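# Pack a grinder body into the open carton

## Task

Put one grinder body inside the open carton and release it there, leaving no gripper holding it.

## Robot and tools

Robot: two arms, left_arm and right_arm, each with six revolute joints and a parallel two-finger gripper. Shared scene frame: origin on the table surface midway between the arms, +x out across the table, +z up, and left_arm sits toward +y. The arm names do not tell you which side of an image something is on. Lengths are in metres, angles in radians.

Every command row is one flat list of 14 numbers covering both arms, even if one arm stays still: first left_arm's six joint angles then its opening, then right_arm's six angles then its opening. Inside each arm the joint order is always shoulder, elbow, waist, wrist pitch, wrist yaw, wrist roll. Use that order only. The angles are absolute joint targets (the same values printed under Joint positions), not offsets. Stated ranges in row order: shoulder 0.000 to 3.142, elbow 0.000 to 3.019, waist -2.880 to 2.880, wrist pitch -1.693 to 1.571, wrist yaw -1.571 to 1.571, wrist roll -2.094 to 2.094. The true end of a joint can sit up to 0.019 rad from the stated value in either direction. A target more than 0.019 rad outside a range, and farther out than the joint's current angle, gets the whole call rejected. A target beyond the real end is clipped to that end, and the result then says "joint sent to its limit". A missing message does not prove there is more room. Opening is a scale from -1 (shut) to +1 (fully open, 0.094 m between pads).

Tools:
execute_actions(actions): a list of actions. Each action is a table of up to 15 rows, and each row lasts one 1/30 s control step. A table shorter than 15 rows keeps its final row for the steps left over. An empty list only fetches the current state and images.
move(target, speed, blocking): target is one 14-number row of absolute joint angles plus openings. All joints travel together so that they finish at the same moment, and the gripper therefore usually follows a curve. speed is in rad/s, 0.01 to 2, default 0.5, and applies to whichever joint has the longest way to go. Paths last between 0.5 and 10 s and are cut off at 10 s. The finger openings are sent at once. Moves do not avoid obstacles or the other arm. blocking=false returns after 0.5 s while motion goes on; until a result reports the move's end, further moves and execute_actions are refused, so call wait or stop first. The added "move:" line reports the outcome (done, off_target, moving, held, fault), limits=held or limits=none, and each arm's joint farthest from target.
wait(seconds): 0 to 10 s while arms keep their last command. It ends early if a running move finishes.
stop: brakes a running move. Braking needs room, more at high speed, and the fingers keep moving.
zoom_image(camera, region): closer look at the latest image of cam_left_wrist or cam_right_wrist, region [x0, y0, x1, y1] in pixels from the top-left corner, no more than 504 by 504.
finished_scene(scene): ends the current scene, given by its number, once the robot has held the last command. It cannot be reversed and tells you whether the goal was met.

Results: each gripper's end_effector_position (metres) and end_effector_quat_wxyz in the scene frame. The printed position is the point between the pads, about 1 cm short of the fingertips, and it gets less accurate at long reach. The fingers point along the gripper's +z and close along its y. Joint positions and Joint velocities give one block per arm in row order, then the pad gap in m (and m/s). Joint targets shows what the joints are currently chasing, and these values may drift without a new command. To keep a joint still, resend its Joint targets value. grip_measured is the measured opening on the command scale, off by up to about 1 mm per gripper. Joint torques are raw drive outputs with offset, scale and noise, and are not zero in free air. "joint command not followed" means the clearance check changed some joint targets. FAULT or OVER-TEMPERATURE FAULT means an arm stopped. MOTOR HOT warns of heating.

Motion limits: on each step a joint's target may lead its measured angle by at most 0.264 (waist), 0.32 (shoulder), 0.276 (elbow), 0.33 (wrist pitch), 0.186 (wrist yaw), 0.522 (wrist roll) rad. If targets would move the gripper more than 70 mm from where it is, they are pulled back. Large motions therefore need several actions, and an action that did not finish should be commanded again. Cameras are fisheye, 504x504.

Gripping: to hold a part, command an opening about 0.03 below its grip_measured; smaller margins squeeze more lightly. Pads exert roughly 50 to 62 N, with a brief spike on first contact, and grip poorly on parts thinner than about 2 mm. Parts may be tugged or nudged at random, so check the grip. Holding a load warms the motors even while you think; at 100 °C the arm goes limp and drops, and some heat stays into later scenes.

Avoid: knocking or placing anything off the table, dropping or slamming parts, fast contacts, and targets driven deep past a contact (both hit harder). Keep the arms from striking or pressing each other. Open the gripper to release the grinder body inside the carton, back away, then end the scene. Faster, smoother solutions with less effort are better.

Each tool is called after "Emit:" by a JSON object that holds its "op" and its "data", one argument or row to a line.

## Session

Emit:
{"op": "execute_actions", "data": {
  "actions": []
}}

Scene clock: 0.00 s.
left_arm: end_effector_position=(+0.5810, -0.0106, +0.1680) grip_measured=+1.000 end_effector_quat_wxyz=(+0.691, +0.486, +0.497, +0.199) | right_arm: end_effector_position=(+0.1421, -0.6425, +0.3895) grip_measured=+1.000 end_effector_quat_wxyz=(+0.155, +0.920, +0.345, +0.106)
Joint names: [shoulder, elbow, waist, wrist pitch, wrist yaw, wrist roll]
Joint positions: left_arm=[ 1.894  0.957 -0.165  0.971  0.126  1.05   0.094] | right_arm=[ 1.226  1.518 -1.262 -1.557 -0.226  1.193  0.094]
Joint velocities: left_arm=[-0.015  0.002  0.005 -0.012 -0.022 -0.007  0.   ] | right_arm=[ 0.015  0.027  0.005 -0.022 -0.066  0.007  0.   ]
Joint torques (N m, as the arm reports them, + toward a larger angle): no reading
Joint targets: left_arm=[1.902 0.974 -0.165 0.974 0.126 1.050] | right_arm=[1.229 1.540 -1.262 -1.556 -0.226 1.193]

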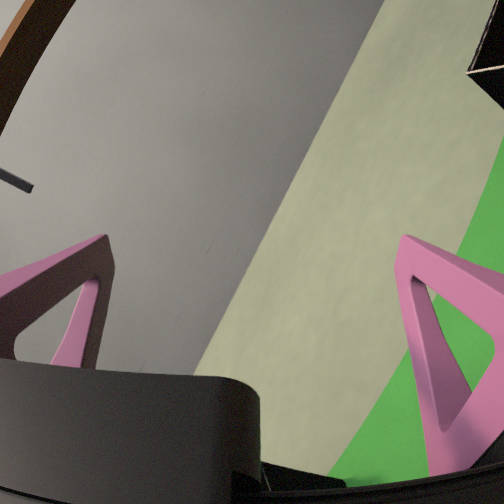

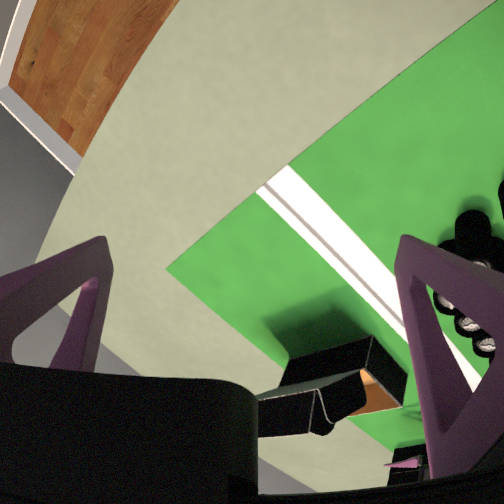

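Emit:
{"op": "move", "data": {
  "target": [1.4,0.2,-0.13,1.4,0.0,1.05,1, 1.0,1.42,0.45,-1.68,0.0,-1.3,1],
  "speed": 1.2
}}

Scene clock: 35.77 s.
left_arm: end_effector_position=(+0.3395, +0.1149, +0.2036) grip_measured=+1.000 end_effector_quat_wxyz=(+0.722, +0.412, +0.489, +0.264) | right_arm: end_effector_position=(+0.2597, -0.1466, +0.4087) grip_measured=+1.000 end_effector_quat_wxyz=(-0.146, +0.753, -0.639, +0.063)
Joint names: [shoulder, elbow, waist, wrist pitch, wrist yaw, wrist roll]
Joint positions: left_arm=[ 1.404  0.205 -0.142  1.381  0.004  1.05   0.094] | right_arm=[ 1.005  1.424  0.446 -1.67  -0.005 -1.291  0.094]
Joint velocities: left_arm=[-0.005 -0.002 -0.015  0.002  0.022 -0.051  0.   ] | right_arm=[-0.005  0.002 -0.005 -0.002 -0.007 -0.007  0.   ]
Joint torques (N m, as the arm reports them, + toward a larger angle): left_arm=[-7.05  4.55  0.29  2.31 -0.07 -0.03] | right_arm=[-4.66  8.85 -0.16  0.28 -0.02 -0.2 ]
Joint targets: left_arm=[1.400 0.200 -0.130 1.400 0.000 1.050] | right_arm=[1.000 1.420 0.450 -1.680 -0.000 -1.300]
move: done; limits=none; left_arm: farthest joint: the wrist pitch, 0.019 radians from its target (0.429 radians at the start); right_arm: farthest joint: the wrist pitch, 0.010 radians from its target (0.123 radians at the start)

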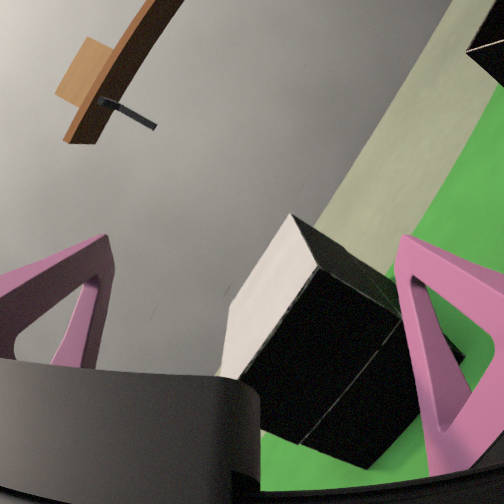

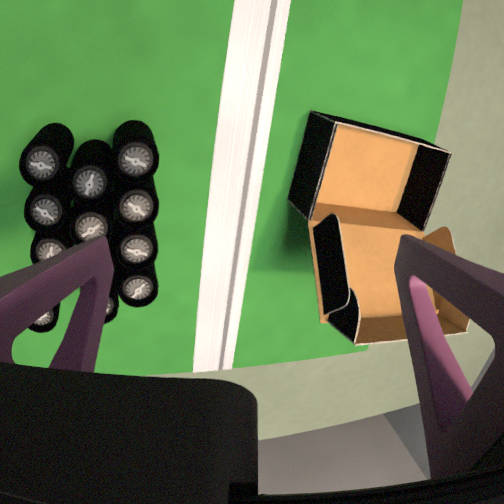

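Emit:
{"op": "zoom_image", "data": {
  "camera": "cam_right_wrist",
  "region": [0, 90, 252, 342]
}}

Emit:
{"op": "zoom_image", "data": {
  "camera": "cam_right_wrist",
  "region": [252, 90, 504, 342]
}}

Region (0, 90, 252, 342) of cam_right_wrist's 504x504 image, scaled by 2.000, with more detail than that image has.

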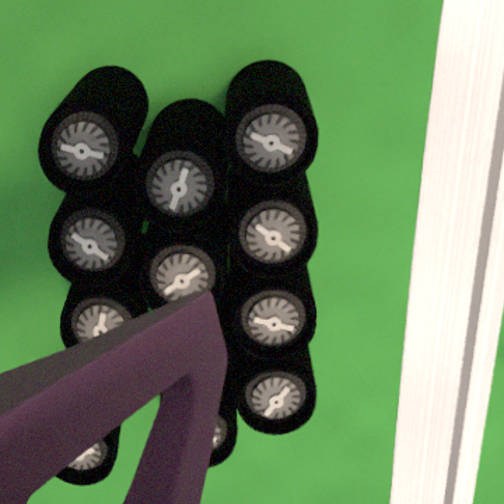

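Region (252, 90, 504, 342) of cam_right_wrist's 504x504 image, scaled by 2.000, with more detail than that image has.

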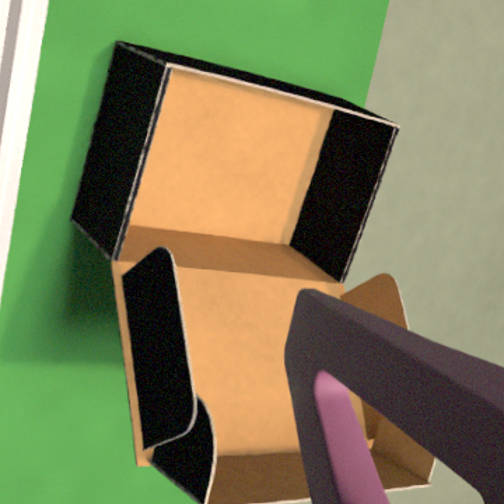

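Emit:
{"op": "move", "data": {
  "target": [1.4,0.2,-0.13,1.4,0.0,1.05,1, 1.505,0.988,0.522,-1.68,0.36,-0.448,0.6],
  "speed": 0.9
}}

Scene clock: 87.20 s.
left_arm: end_effector_position=(+0.3395, +0.1149, +0.2036) grip_measured=+1.000 end_effector_quat_wxyz=(+0.722, +0.412, +0.489, +0.264) | right_arm: end_effector_position=(+0.2415, -0.2041, +0.1302) grip_measured=+0.601 end_effector_quat_wxyz=(-0.299, -0.481, +0.805, -0.176)
Joint names: [shoulder, elbow, waist, wrist pitch, wrist yaw, wrist roll]
Joint positions: left_arm=[ 1.404  0.205 -0.142  1.381  0.004  1.05   0.094] | right_arm=[ 1.508  0.98   0.509 -1.67   0.355 -0.457  0.075]
Joint velocities: left_arm=[-0.005 -0.012  0.015 -0.002  0.007 -0.125  0.   ] | right_arm=[-0.005  0.022 -0.015  0.012 -0.007 -0.081  0.001]
Joint torques (N m, as the arm reports them, + toward a larger angle): left_arm=[-7.09  4.44  0.26  2.31 -0.07 -0.03] | right_arm=[-9.32  7.61  0.52 -1.71  0.27 -0.07]
Joint targets: left_arm=[1.400 0.200 -0.130 1.400 0.000 1.050] | right_arm=[1.505 0.988 0.522 -1.680 0.360 -0.448]
move: done; limits=none; left_arm: farthest joint: the wrist pitch, 0.019 radians from its target (0.019 radians at the start); right_arm: farthest joint: the waist, 0.013 radians from its target (0.076 radians at the start)

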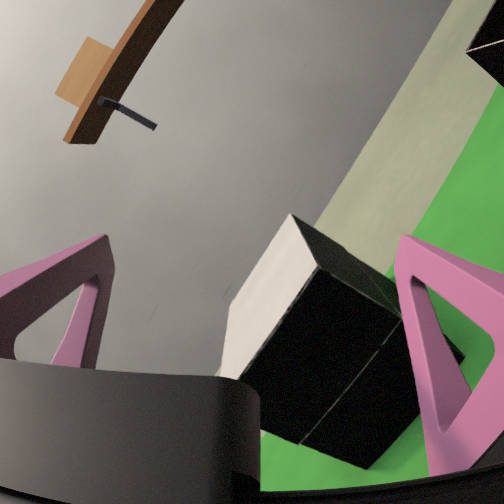

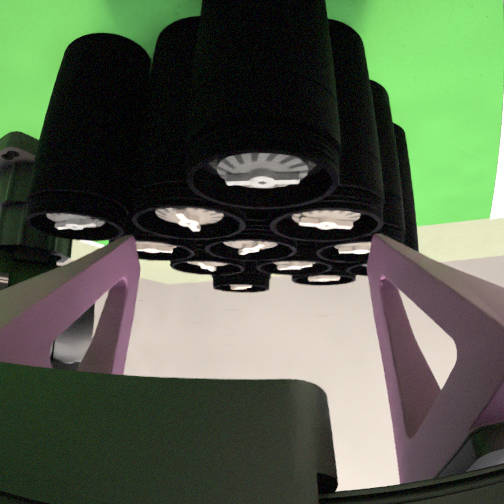

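Emit:
{"op": "move", "data": {
  "target": [1.4,0.2,-0.13,1.4,0.0,1.05,1, 1.738,0.938,0.543,-1.537,0.41,-0.377,0.6],
  "speed": 0.3
}}

Scene clock: 103.00 s.
left_arm: end_effector_position=(+0.3395, +0.1149, +0.2036) grip_measured=+1.000 end_effector_quat_wxyz=(+0.722, +0.412, +0.489, +0.264) | right_arm: end_effector_position=(+0.2427, -0.2063, +0.0554) grip_measured=+0.601 end_effector_quat_wxyz=(-0.352, -0.468, +0.783, -0.212)
Joint names: [shoulder, elbow, waist, wrist pitch, wrist yaw, wrist roll]
Joint positions: left_arm=[ 1.404  0.205 -0.142  1.381  0.004  1.05   0.094] | right_arm=[ 1.729  0.938  0.531 -1.546  0.405 -0.385  0.075]
Joint velocities: left_arm=[ 0.005 -0.002 -0.005  0.007  0.007  0.037  0.   ] | right_arm=[ 0.015  0.027 -0.005  0.007 -0.007  0.081  0.001]
Joint torques (N m, as the arm reports them, + toward a larger angle): left_arm=[-7.06  4.44  0.29  2.31 -0.07 -0.03] | right_arm=[-9.8   5.25  0.6  -1.03  0.29 -0.08]
Joint targets: left_arm=[1.400 0.200 -0.130 1.400 0.000 1.050] | right_arm=[1.738 0.938 0.543 -1.537 0.410 -0.377]
move: done; limits=none; left_arm: farthest joint: the wrist pitch, 0.019 radians from its target (0.019 radians at the start); right_arm: farthest joint: the waist, 0.012 radians from its target (0.034 radians at the start)

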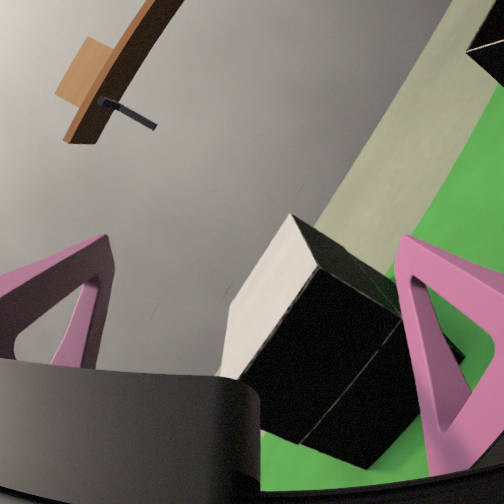

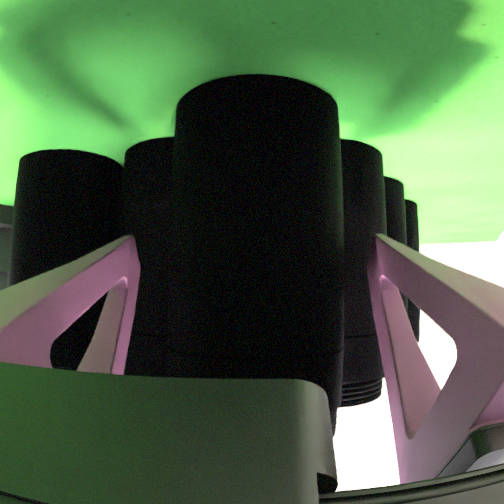

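Emit:
{"op": "execute_actions", "data": {
  "actions": [
    [[1.4,0.2,-0.13,1.4,0.0,1.05,1, 1.738,0.938,0.543,-1.537,0.41,-0.377,0.1]],
    [[1.4,0.2,-0.13,1.4,0.0,1.05,1, 1.738,0.938,0.543,-1.537,0.41,-0.377,-0.01]]
  ]
}}

Emit:
{"op": "move", "data": {
  "target": [1.4,0.2,-0.13,1.4,0.0,1.05,1, 1.42,1.05,0.543,-1.67,0.41,-0.377,-0.01],
  "speed": 0.4
}}

Scene clock: 109.90 s.
left_arm: end_effector_position=(+0.3395, +0.1150, +0.2036) grip_measured=+1.000 end_effector_quat_wxyz=(+0.722, +0.412, +0.490, +0.264) | right_arm: end_effector_position=(+0.2431, -0.2065, +0.0553) grip_measured=+0.042 end_effector_quat_wxyz=(-0.351, -0.468, +0.783, -0.213)
Joint names: [shoulder, elbow, waist, wrist pitch, wrist yaw, wrist roll]
Joint positions: left_arm=[ 1.404  0.205 -0.142  1.381  0.004  1.05   0.094] | right_arm=[ 1.729  0.938  0.531 -1.546  0.408 -0.384  0.049]
Joint velocities: left_arm=[ 0.005  0.002 -0.005  0.007  0.066  0.007  0.   ] | right_arm=[-0.005 -0.017  0.005 -0.007  0.007 -0.022  0.001]
Joint torques (N m, as the arm reports them, + toward a larger angle): left_arm=[-7.08  4.43  0.28  2.31 -0.06 -0.03] | right_arm=[-9.67  5.22  0.5  -1.09  0.19 -0.07]
Joint targets: left_arm=[1.400 0.200 -0.130 1.400 0.000 1.050] | right_arm=[1.738 0.938 0.543 -1.537 0.410 -0.377]

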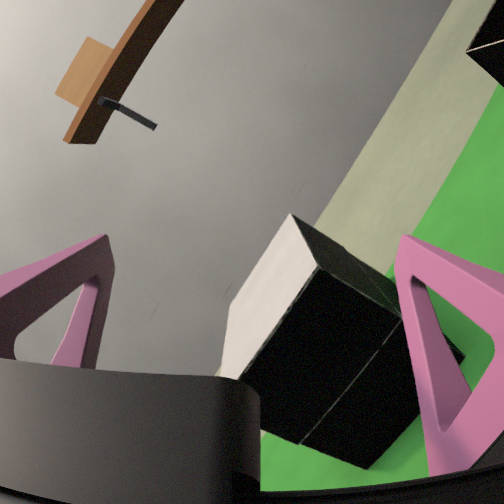

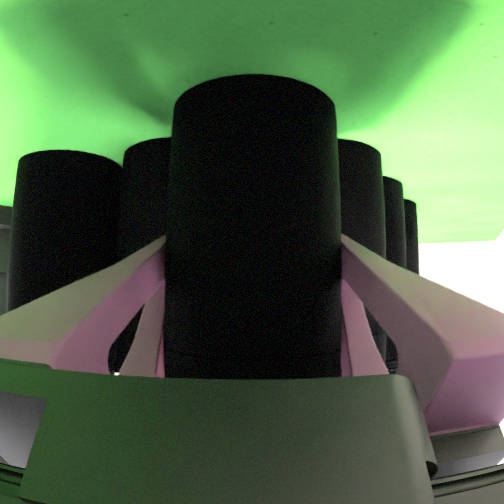

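Scene clock: 111.10 s.
left_arm: end_effector_position=(+0.3395, +0.1150, +0.2036) grip_measured=+1.000 end_effector_quat_wxyz=(+0.722, +0.412, +0.490, +0.264) | right_arm: end_effector_position=(+0.2574, -0.1981, +0.1587) grip_measured=+0.042 end_effector_quat_wxyz=(-0.224, -0.462, +0.831, -0.213)
Joint names: [shoulder, elbow, waist, wrist pitch, wrist yaw, wrist roll]
Joint positions: left_arm=[ 1.404  0.205 -0.142  1.381  0.004  1.05   0.094] | right_arm=[ 1.421  1.011  0.531 -1.653  0.408 -0.384  0.049]
Joint velocities: left_arm=[-0.015 -0.002  0.015  0.012 -0.007  0.022  0.   ] | right_arm=[ 0.015 -0.002 -0.024 -0.002  0.066  0.081 -0.   ]
Joint torques (N m, as the arm reports them, + toward a larger angle): left_arm=[-7.07  4.44  0.27  2.32 -0.06 -0.03] | right_arm=[-8.46 10.75  0.43 -1.76  0.23 -0.06]
Joint targets: left_arm=[1.400 0.200 -0.130 1.400 0.000 1.050] | right_arm=[1.420 1.050 0.543 -1.670 0.410 -0.377]
move: off_target (right_arm); limits=none; left_arm: farthest joint: the wrist pitch, 0.019 radians from its target (0.019 radians at the start); right_arm: farthest joint: the elbow, 0.039 radians from its target (0.112 radians at the start)

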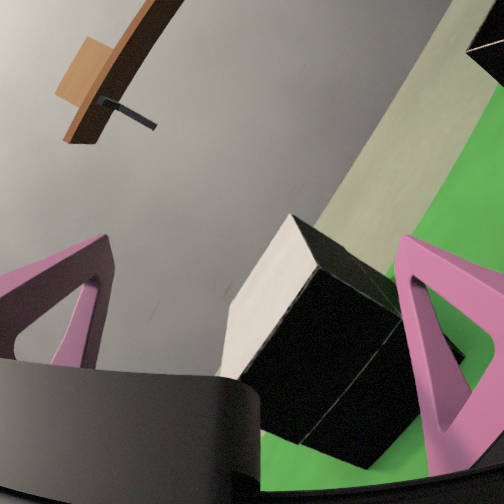

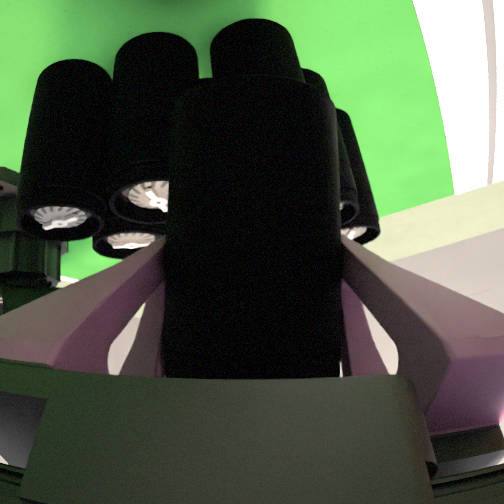

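Emit:
{"op": "move", "data": {
  "target": [1.4,0.2,-0.13,1.4,0.0,1.05,1, 1.545,1.285,0.143,-0.53,0.157,0.195,-0.01],
  "speed": 0.8
}}

Scene clock: 126.23 s.
left_arm: end_effector_position=(+0.3395, +0.1150, +0.2036) grip_measured=+1.000 end_effector_quat_wxyz=(+0.722, +0.412, +0.490, +0.264) | right_arm: end_effector_position=(+0.5847, -0.2197, +0.2092) grip_measured=+0.042 end_effector_quat_wxyz=(+0.354, +0.049, +0.934, -0.018)
Joint names: [shoulder, elbow, waist, wrist pitch, wrist yaw, wrist roll]
Joint positions: left_arm=[ 1.404  0.205 -0.142  1.381  0.004  1.05   0.094] | right_arm=[ 1.539  1.228  0.145 -0.551  0.16   0.187  0.049]
Joint velocities: left_arm=[ 0.005  0.012  0.005 -0.007 -0.007 -0.022  0.   ] | right_arm=[ 0.005 -0.007 -0.005 -0.007 -0.022 -0.022  0.001]
Joint torques (N m, as the arm reports them, + toward a larger angle): left_arm=[-7.04  4.43  0.3   2.31 -0.06 -0.03] | right_arm=[-12.2   14.49  -0.69   2.47  -0.15  -0.08]
Joint targets: left_arm=[1.400 0.200 -0.130 1.400 0.000 1.050] | right_arm=[1.545 1.285 0.143 -0.530 0.157 0.195]
move: off_target (right_arm); limits=none; left_arm: farthest joint: the wrist pitch, 0.019 radians from its target (0.019 radians at the start); right_arm: farthest joint: the elbow, 0.057 radians from its target (0.274 radians at the start)

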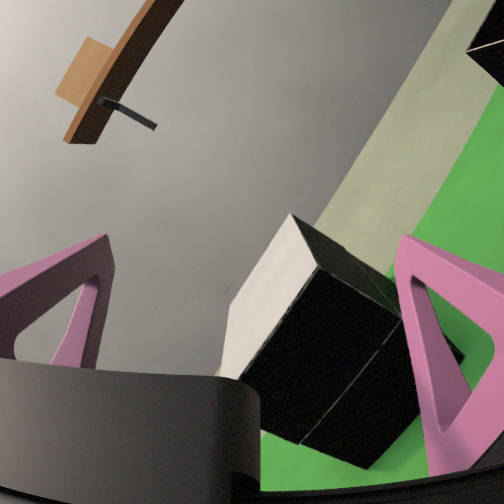

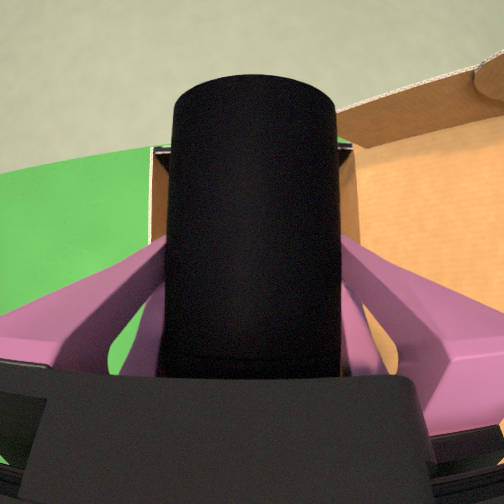

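Emit:
{"op": "move", "data": {
  "target": [1.4,0.2,-0.13,1.4,0.0,1.05,1, 1.793,1.017,0.143,-0.058,0.157,0.195,-0.01],
  "speed": 0.35
}}

Scene clock: 136.37 s.
left_arm: end_effector_position=(+0.3395, +0.1150, +0.2036) grip_measured=+1.000 end_effector_quat_wxyz=(+0.722, +0.412, +0.490, +0.264) | right_arm: end_effector_position=(+0.5853, -0.2195, +0.0334) grip_measured=+0.042 end_effector_quat_wxyz=(+0.355, +0.050, +0.933, -0.017)
Joint names: [shoulder, elbow, waist, wrist pitch, wrist yaw, wrist roll]
Joint positions: left_arm=[ 1.404  0.205 -0.142  1.381  0.004  1.05   0.094] | right_arm=[ 1.786  1.009  0.145 -0.08   0.16   0.187  0.049]
Joint velocities: left_arm=[ 0.005  0.012 -0.024 -0.007  0.037 -0.037  0.   ] | right_arm=[ 0.015 -0.012 -0.005  0.012  0.051  0.037 -0.   ]
Joint torques (N m, as the arm reports them, + toward a larger angle): left_arm=[-7.08  4.45  0.29  2.31 -0.06 -0.03] | right_arm=[-13.18   8.39  -0.7    2.53  -0.15  -0.08]
Joint targets: left_arm=[1.400 0.200 -0.130 1.400 -0.000 1.050] | right_arm=[1.793 1.017 0.143 -0.058 0.157 0.195]
move: off_target (right_arm); limits=none; left_arm: farthest joint: the wrist pitch, 0.019 radians from its target (0.019 radians at the start); right_arm: farthest joint: the wrist pitch, 0.022 radians from its target (0.493 radians at the start)

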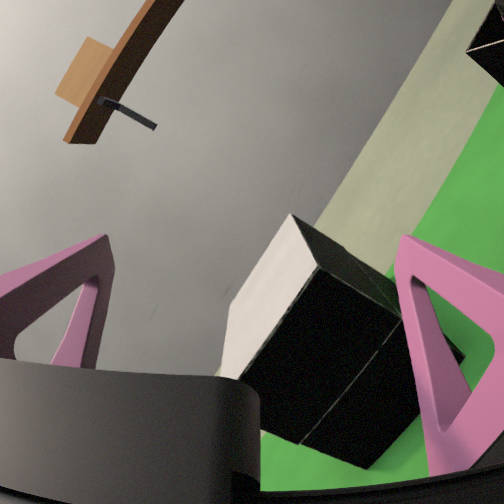

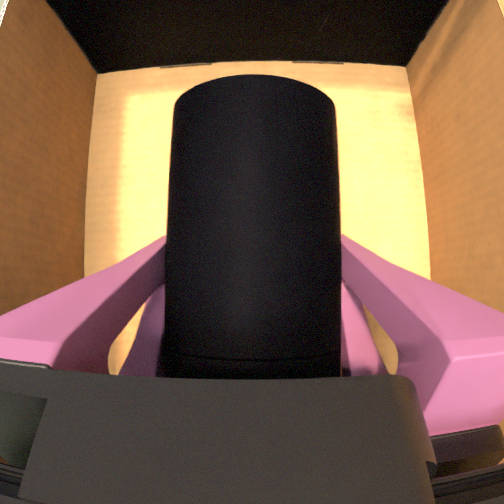

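Emit:
{"op": "execute_actions", "data": {
  "actions": [
    [[1.4,0.2,-0.13,1.4,0.0,1.05,1, 1.795,1.017,0.143,-0.056,0.157,0.195,-0.01],[1.4,0.2,-0.13,1.4,0.0,1.05,1, 1.797,1.017,0.143,-0.054,0.157,0.195,-0.01],[1.4,0.2,-0.13,1.4,0.0,1.05,1, 1.799,1.017,0.143,-0.052,0.157,0.195,-0.01],[1.4,0.2,-0.13,1.4,0.0,1.05,1, 1.799,1.017,0.143,-0.052,0.157,0.195,-0.01],[1.4,0.2,-0.13,1.4,0.0,1.05,1, 1.799,1.017,0.143,-0.052,0.157,0.195,-0.01],[1.4,0.2,-0.13,1.4,0.0,1.05,1, 1.799,1.017,0.143,-0.052,0.157,0.195,-0.01],[1.4,0.2,-0.13,1.4,0.0,1.05,1, 1.799,1.017,0.143,-0.052,0.157,0.195,-0.01],[1.4,0.2,-0.13,1.4,0.0,1.05,1, 1.799,1.017,0.143,-0.052,0.157,0.195,0.3]]
  ]
}}

Emit:
{"op": "move", "data": {
  "target": [1.4,0.2,-0.13,1.4,0.0,1.05,1, 1.63,1.15,0.143,-0.36,0.157,0.195,0.3],
  "speed": 0.4
}}

Scene clock: 146.20 s.
left_arm: end_effector_position=(+0.3395, +0.1150, +0.2036) grip_measured=+1.000 end_effector_quat_wxyz=(+0.722, +0.412, +0.490, +0.264) | right_arm: end_effector_position=(+0.5876, -0.2192, +0.0346) grip_measured=+0.299 end_effector_quat_wxyz=(+0.361, +0.050, +0.931, -0.016)
Joint names: [shoulder, elbow, waist, wrist pitch, wrist yaw, wrist roll]
Joint positions: left_arm=[ 1.404  0.205 -0.142  1.381  0.004  1.05   0.094] | right_arm=[ 1.788  1.009  0.145 -0.067  0.16   0.187  0.061]
Joint velocities: left_arm=[-0.015  0.027 -0.005 -0.007  0.007  0.022  0.   ] | right_arm=[-0.015  0.012 -0.005 -0.012 -0.037 -0.022 -0.   ]
Joint torques (N m, as the arm reports them, + toward a larger angle): left_arm=[-7.06  4.44  0.28  2.3  -0.06 -0.03] | right_arm=[-12.8    8.39  -0.74   2.22  -0.14  -0.08]
Joint targets: left_arm=[1.400 0.200 -0.130 1.400 0.000 1.050] | right_arm=[1.799 1.017 0.143 -0.052 0.157 0.195]

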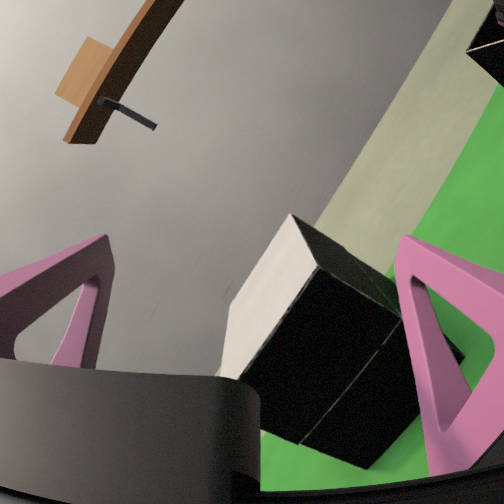

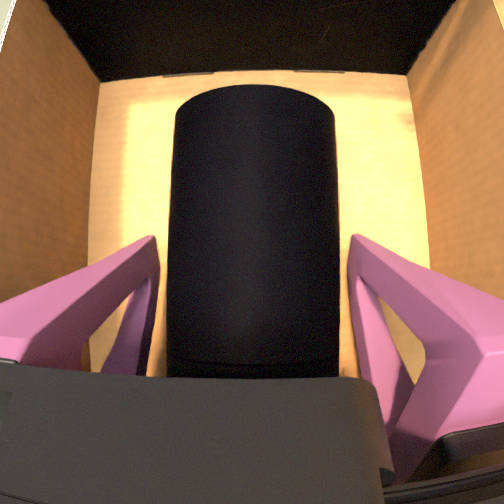

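Scene clock: 147.47 s.
left_arm: end_effector_position=(+0.3395, +0.1150, +0.2036) grip_measured=+1.000 end_effector_quat_wxyz=(+0.722, +0.412, +0.490, +0.264) | right_arm: end_effector_position=(+0.5864, -0.2194, +0.1311) grip_measured=+0.299 end_effector_quat_wxyz=(+0.352, +0.049, +0.934, -0.018)
Joint names: [shoulder, elbow, waist, wrist pitch, wrist yaw, wrist roll]
Joint positions: left_arm=[ 1.404  0.205 -0.142  1.381  0.004  1.05   0.094] | right_arm=[ 1.628  1.113  0.145 -0.35   0.16   0.187  0.061]
Joint velocities: left_arm=[ 0.005  0.007  0.015 -0.002  0.037  0.095  0.   ] | right_arm=[-0.015 -0.002  0.005 -0.002  0.037  0.037 -0.001]
Joint torques (N m, as the arm reports them, + toward a larger angle): left_arm=[-7.07  4.44  0.31  2.31 -0.06 -0.03] | right_arm=[-12.89  12.16  -0.71   0.96  -0.13  -0.08]
Joint targets: left_arm=[1.400 0.200 -0.130 1.400 -0.000 1.050] | right_arm=[1.630 1.150 0.143 -0.360 0.157 0.195]
move: off_target (right_arm); limits=none; left_arm: farthest joint: the wrist pitch, 0.019 radians from its target (0.019 radians at the start); right_arm: farthest joint: the elbow, 0.037 radians from its target (0.141 radians at the start)

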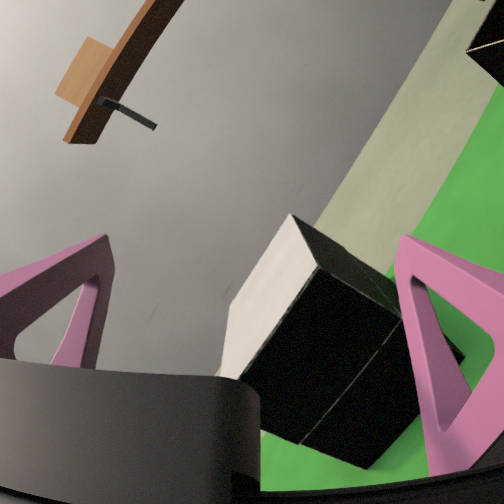

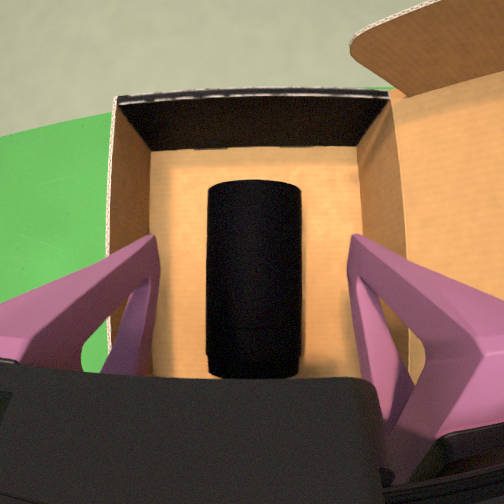

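Emit:
{"op": "finished_scene", "data": {
  "scene": 2
}}

The scene is finished: the task was done.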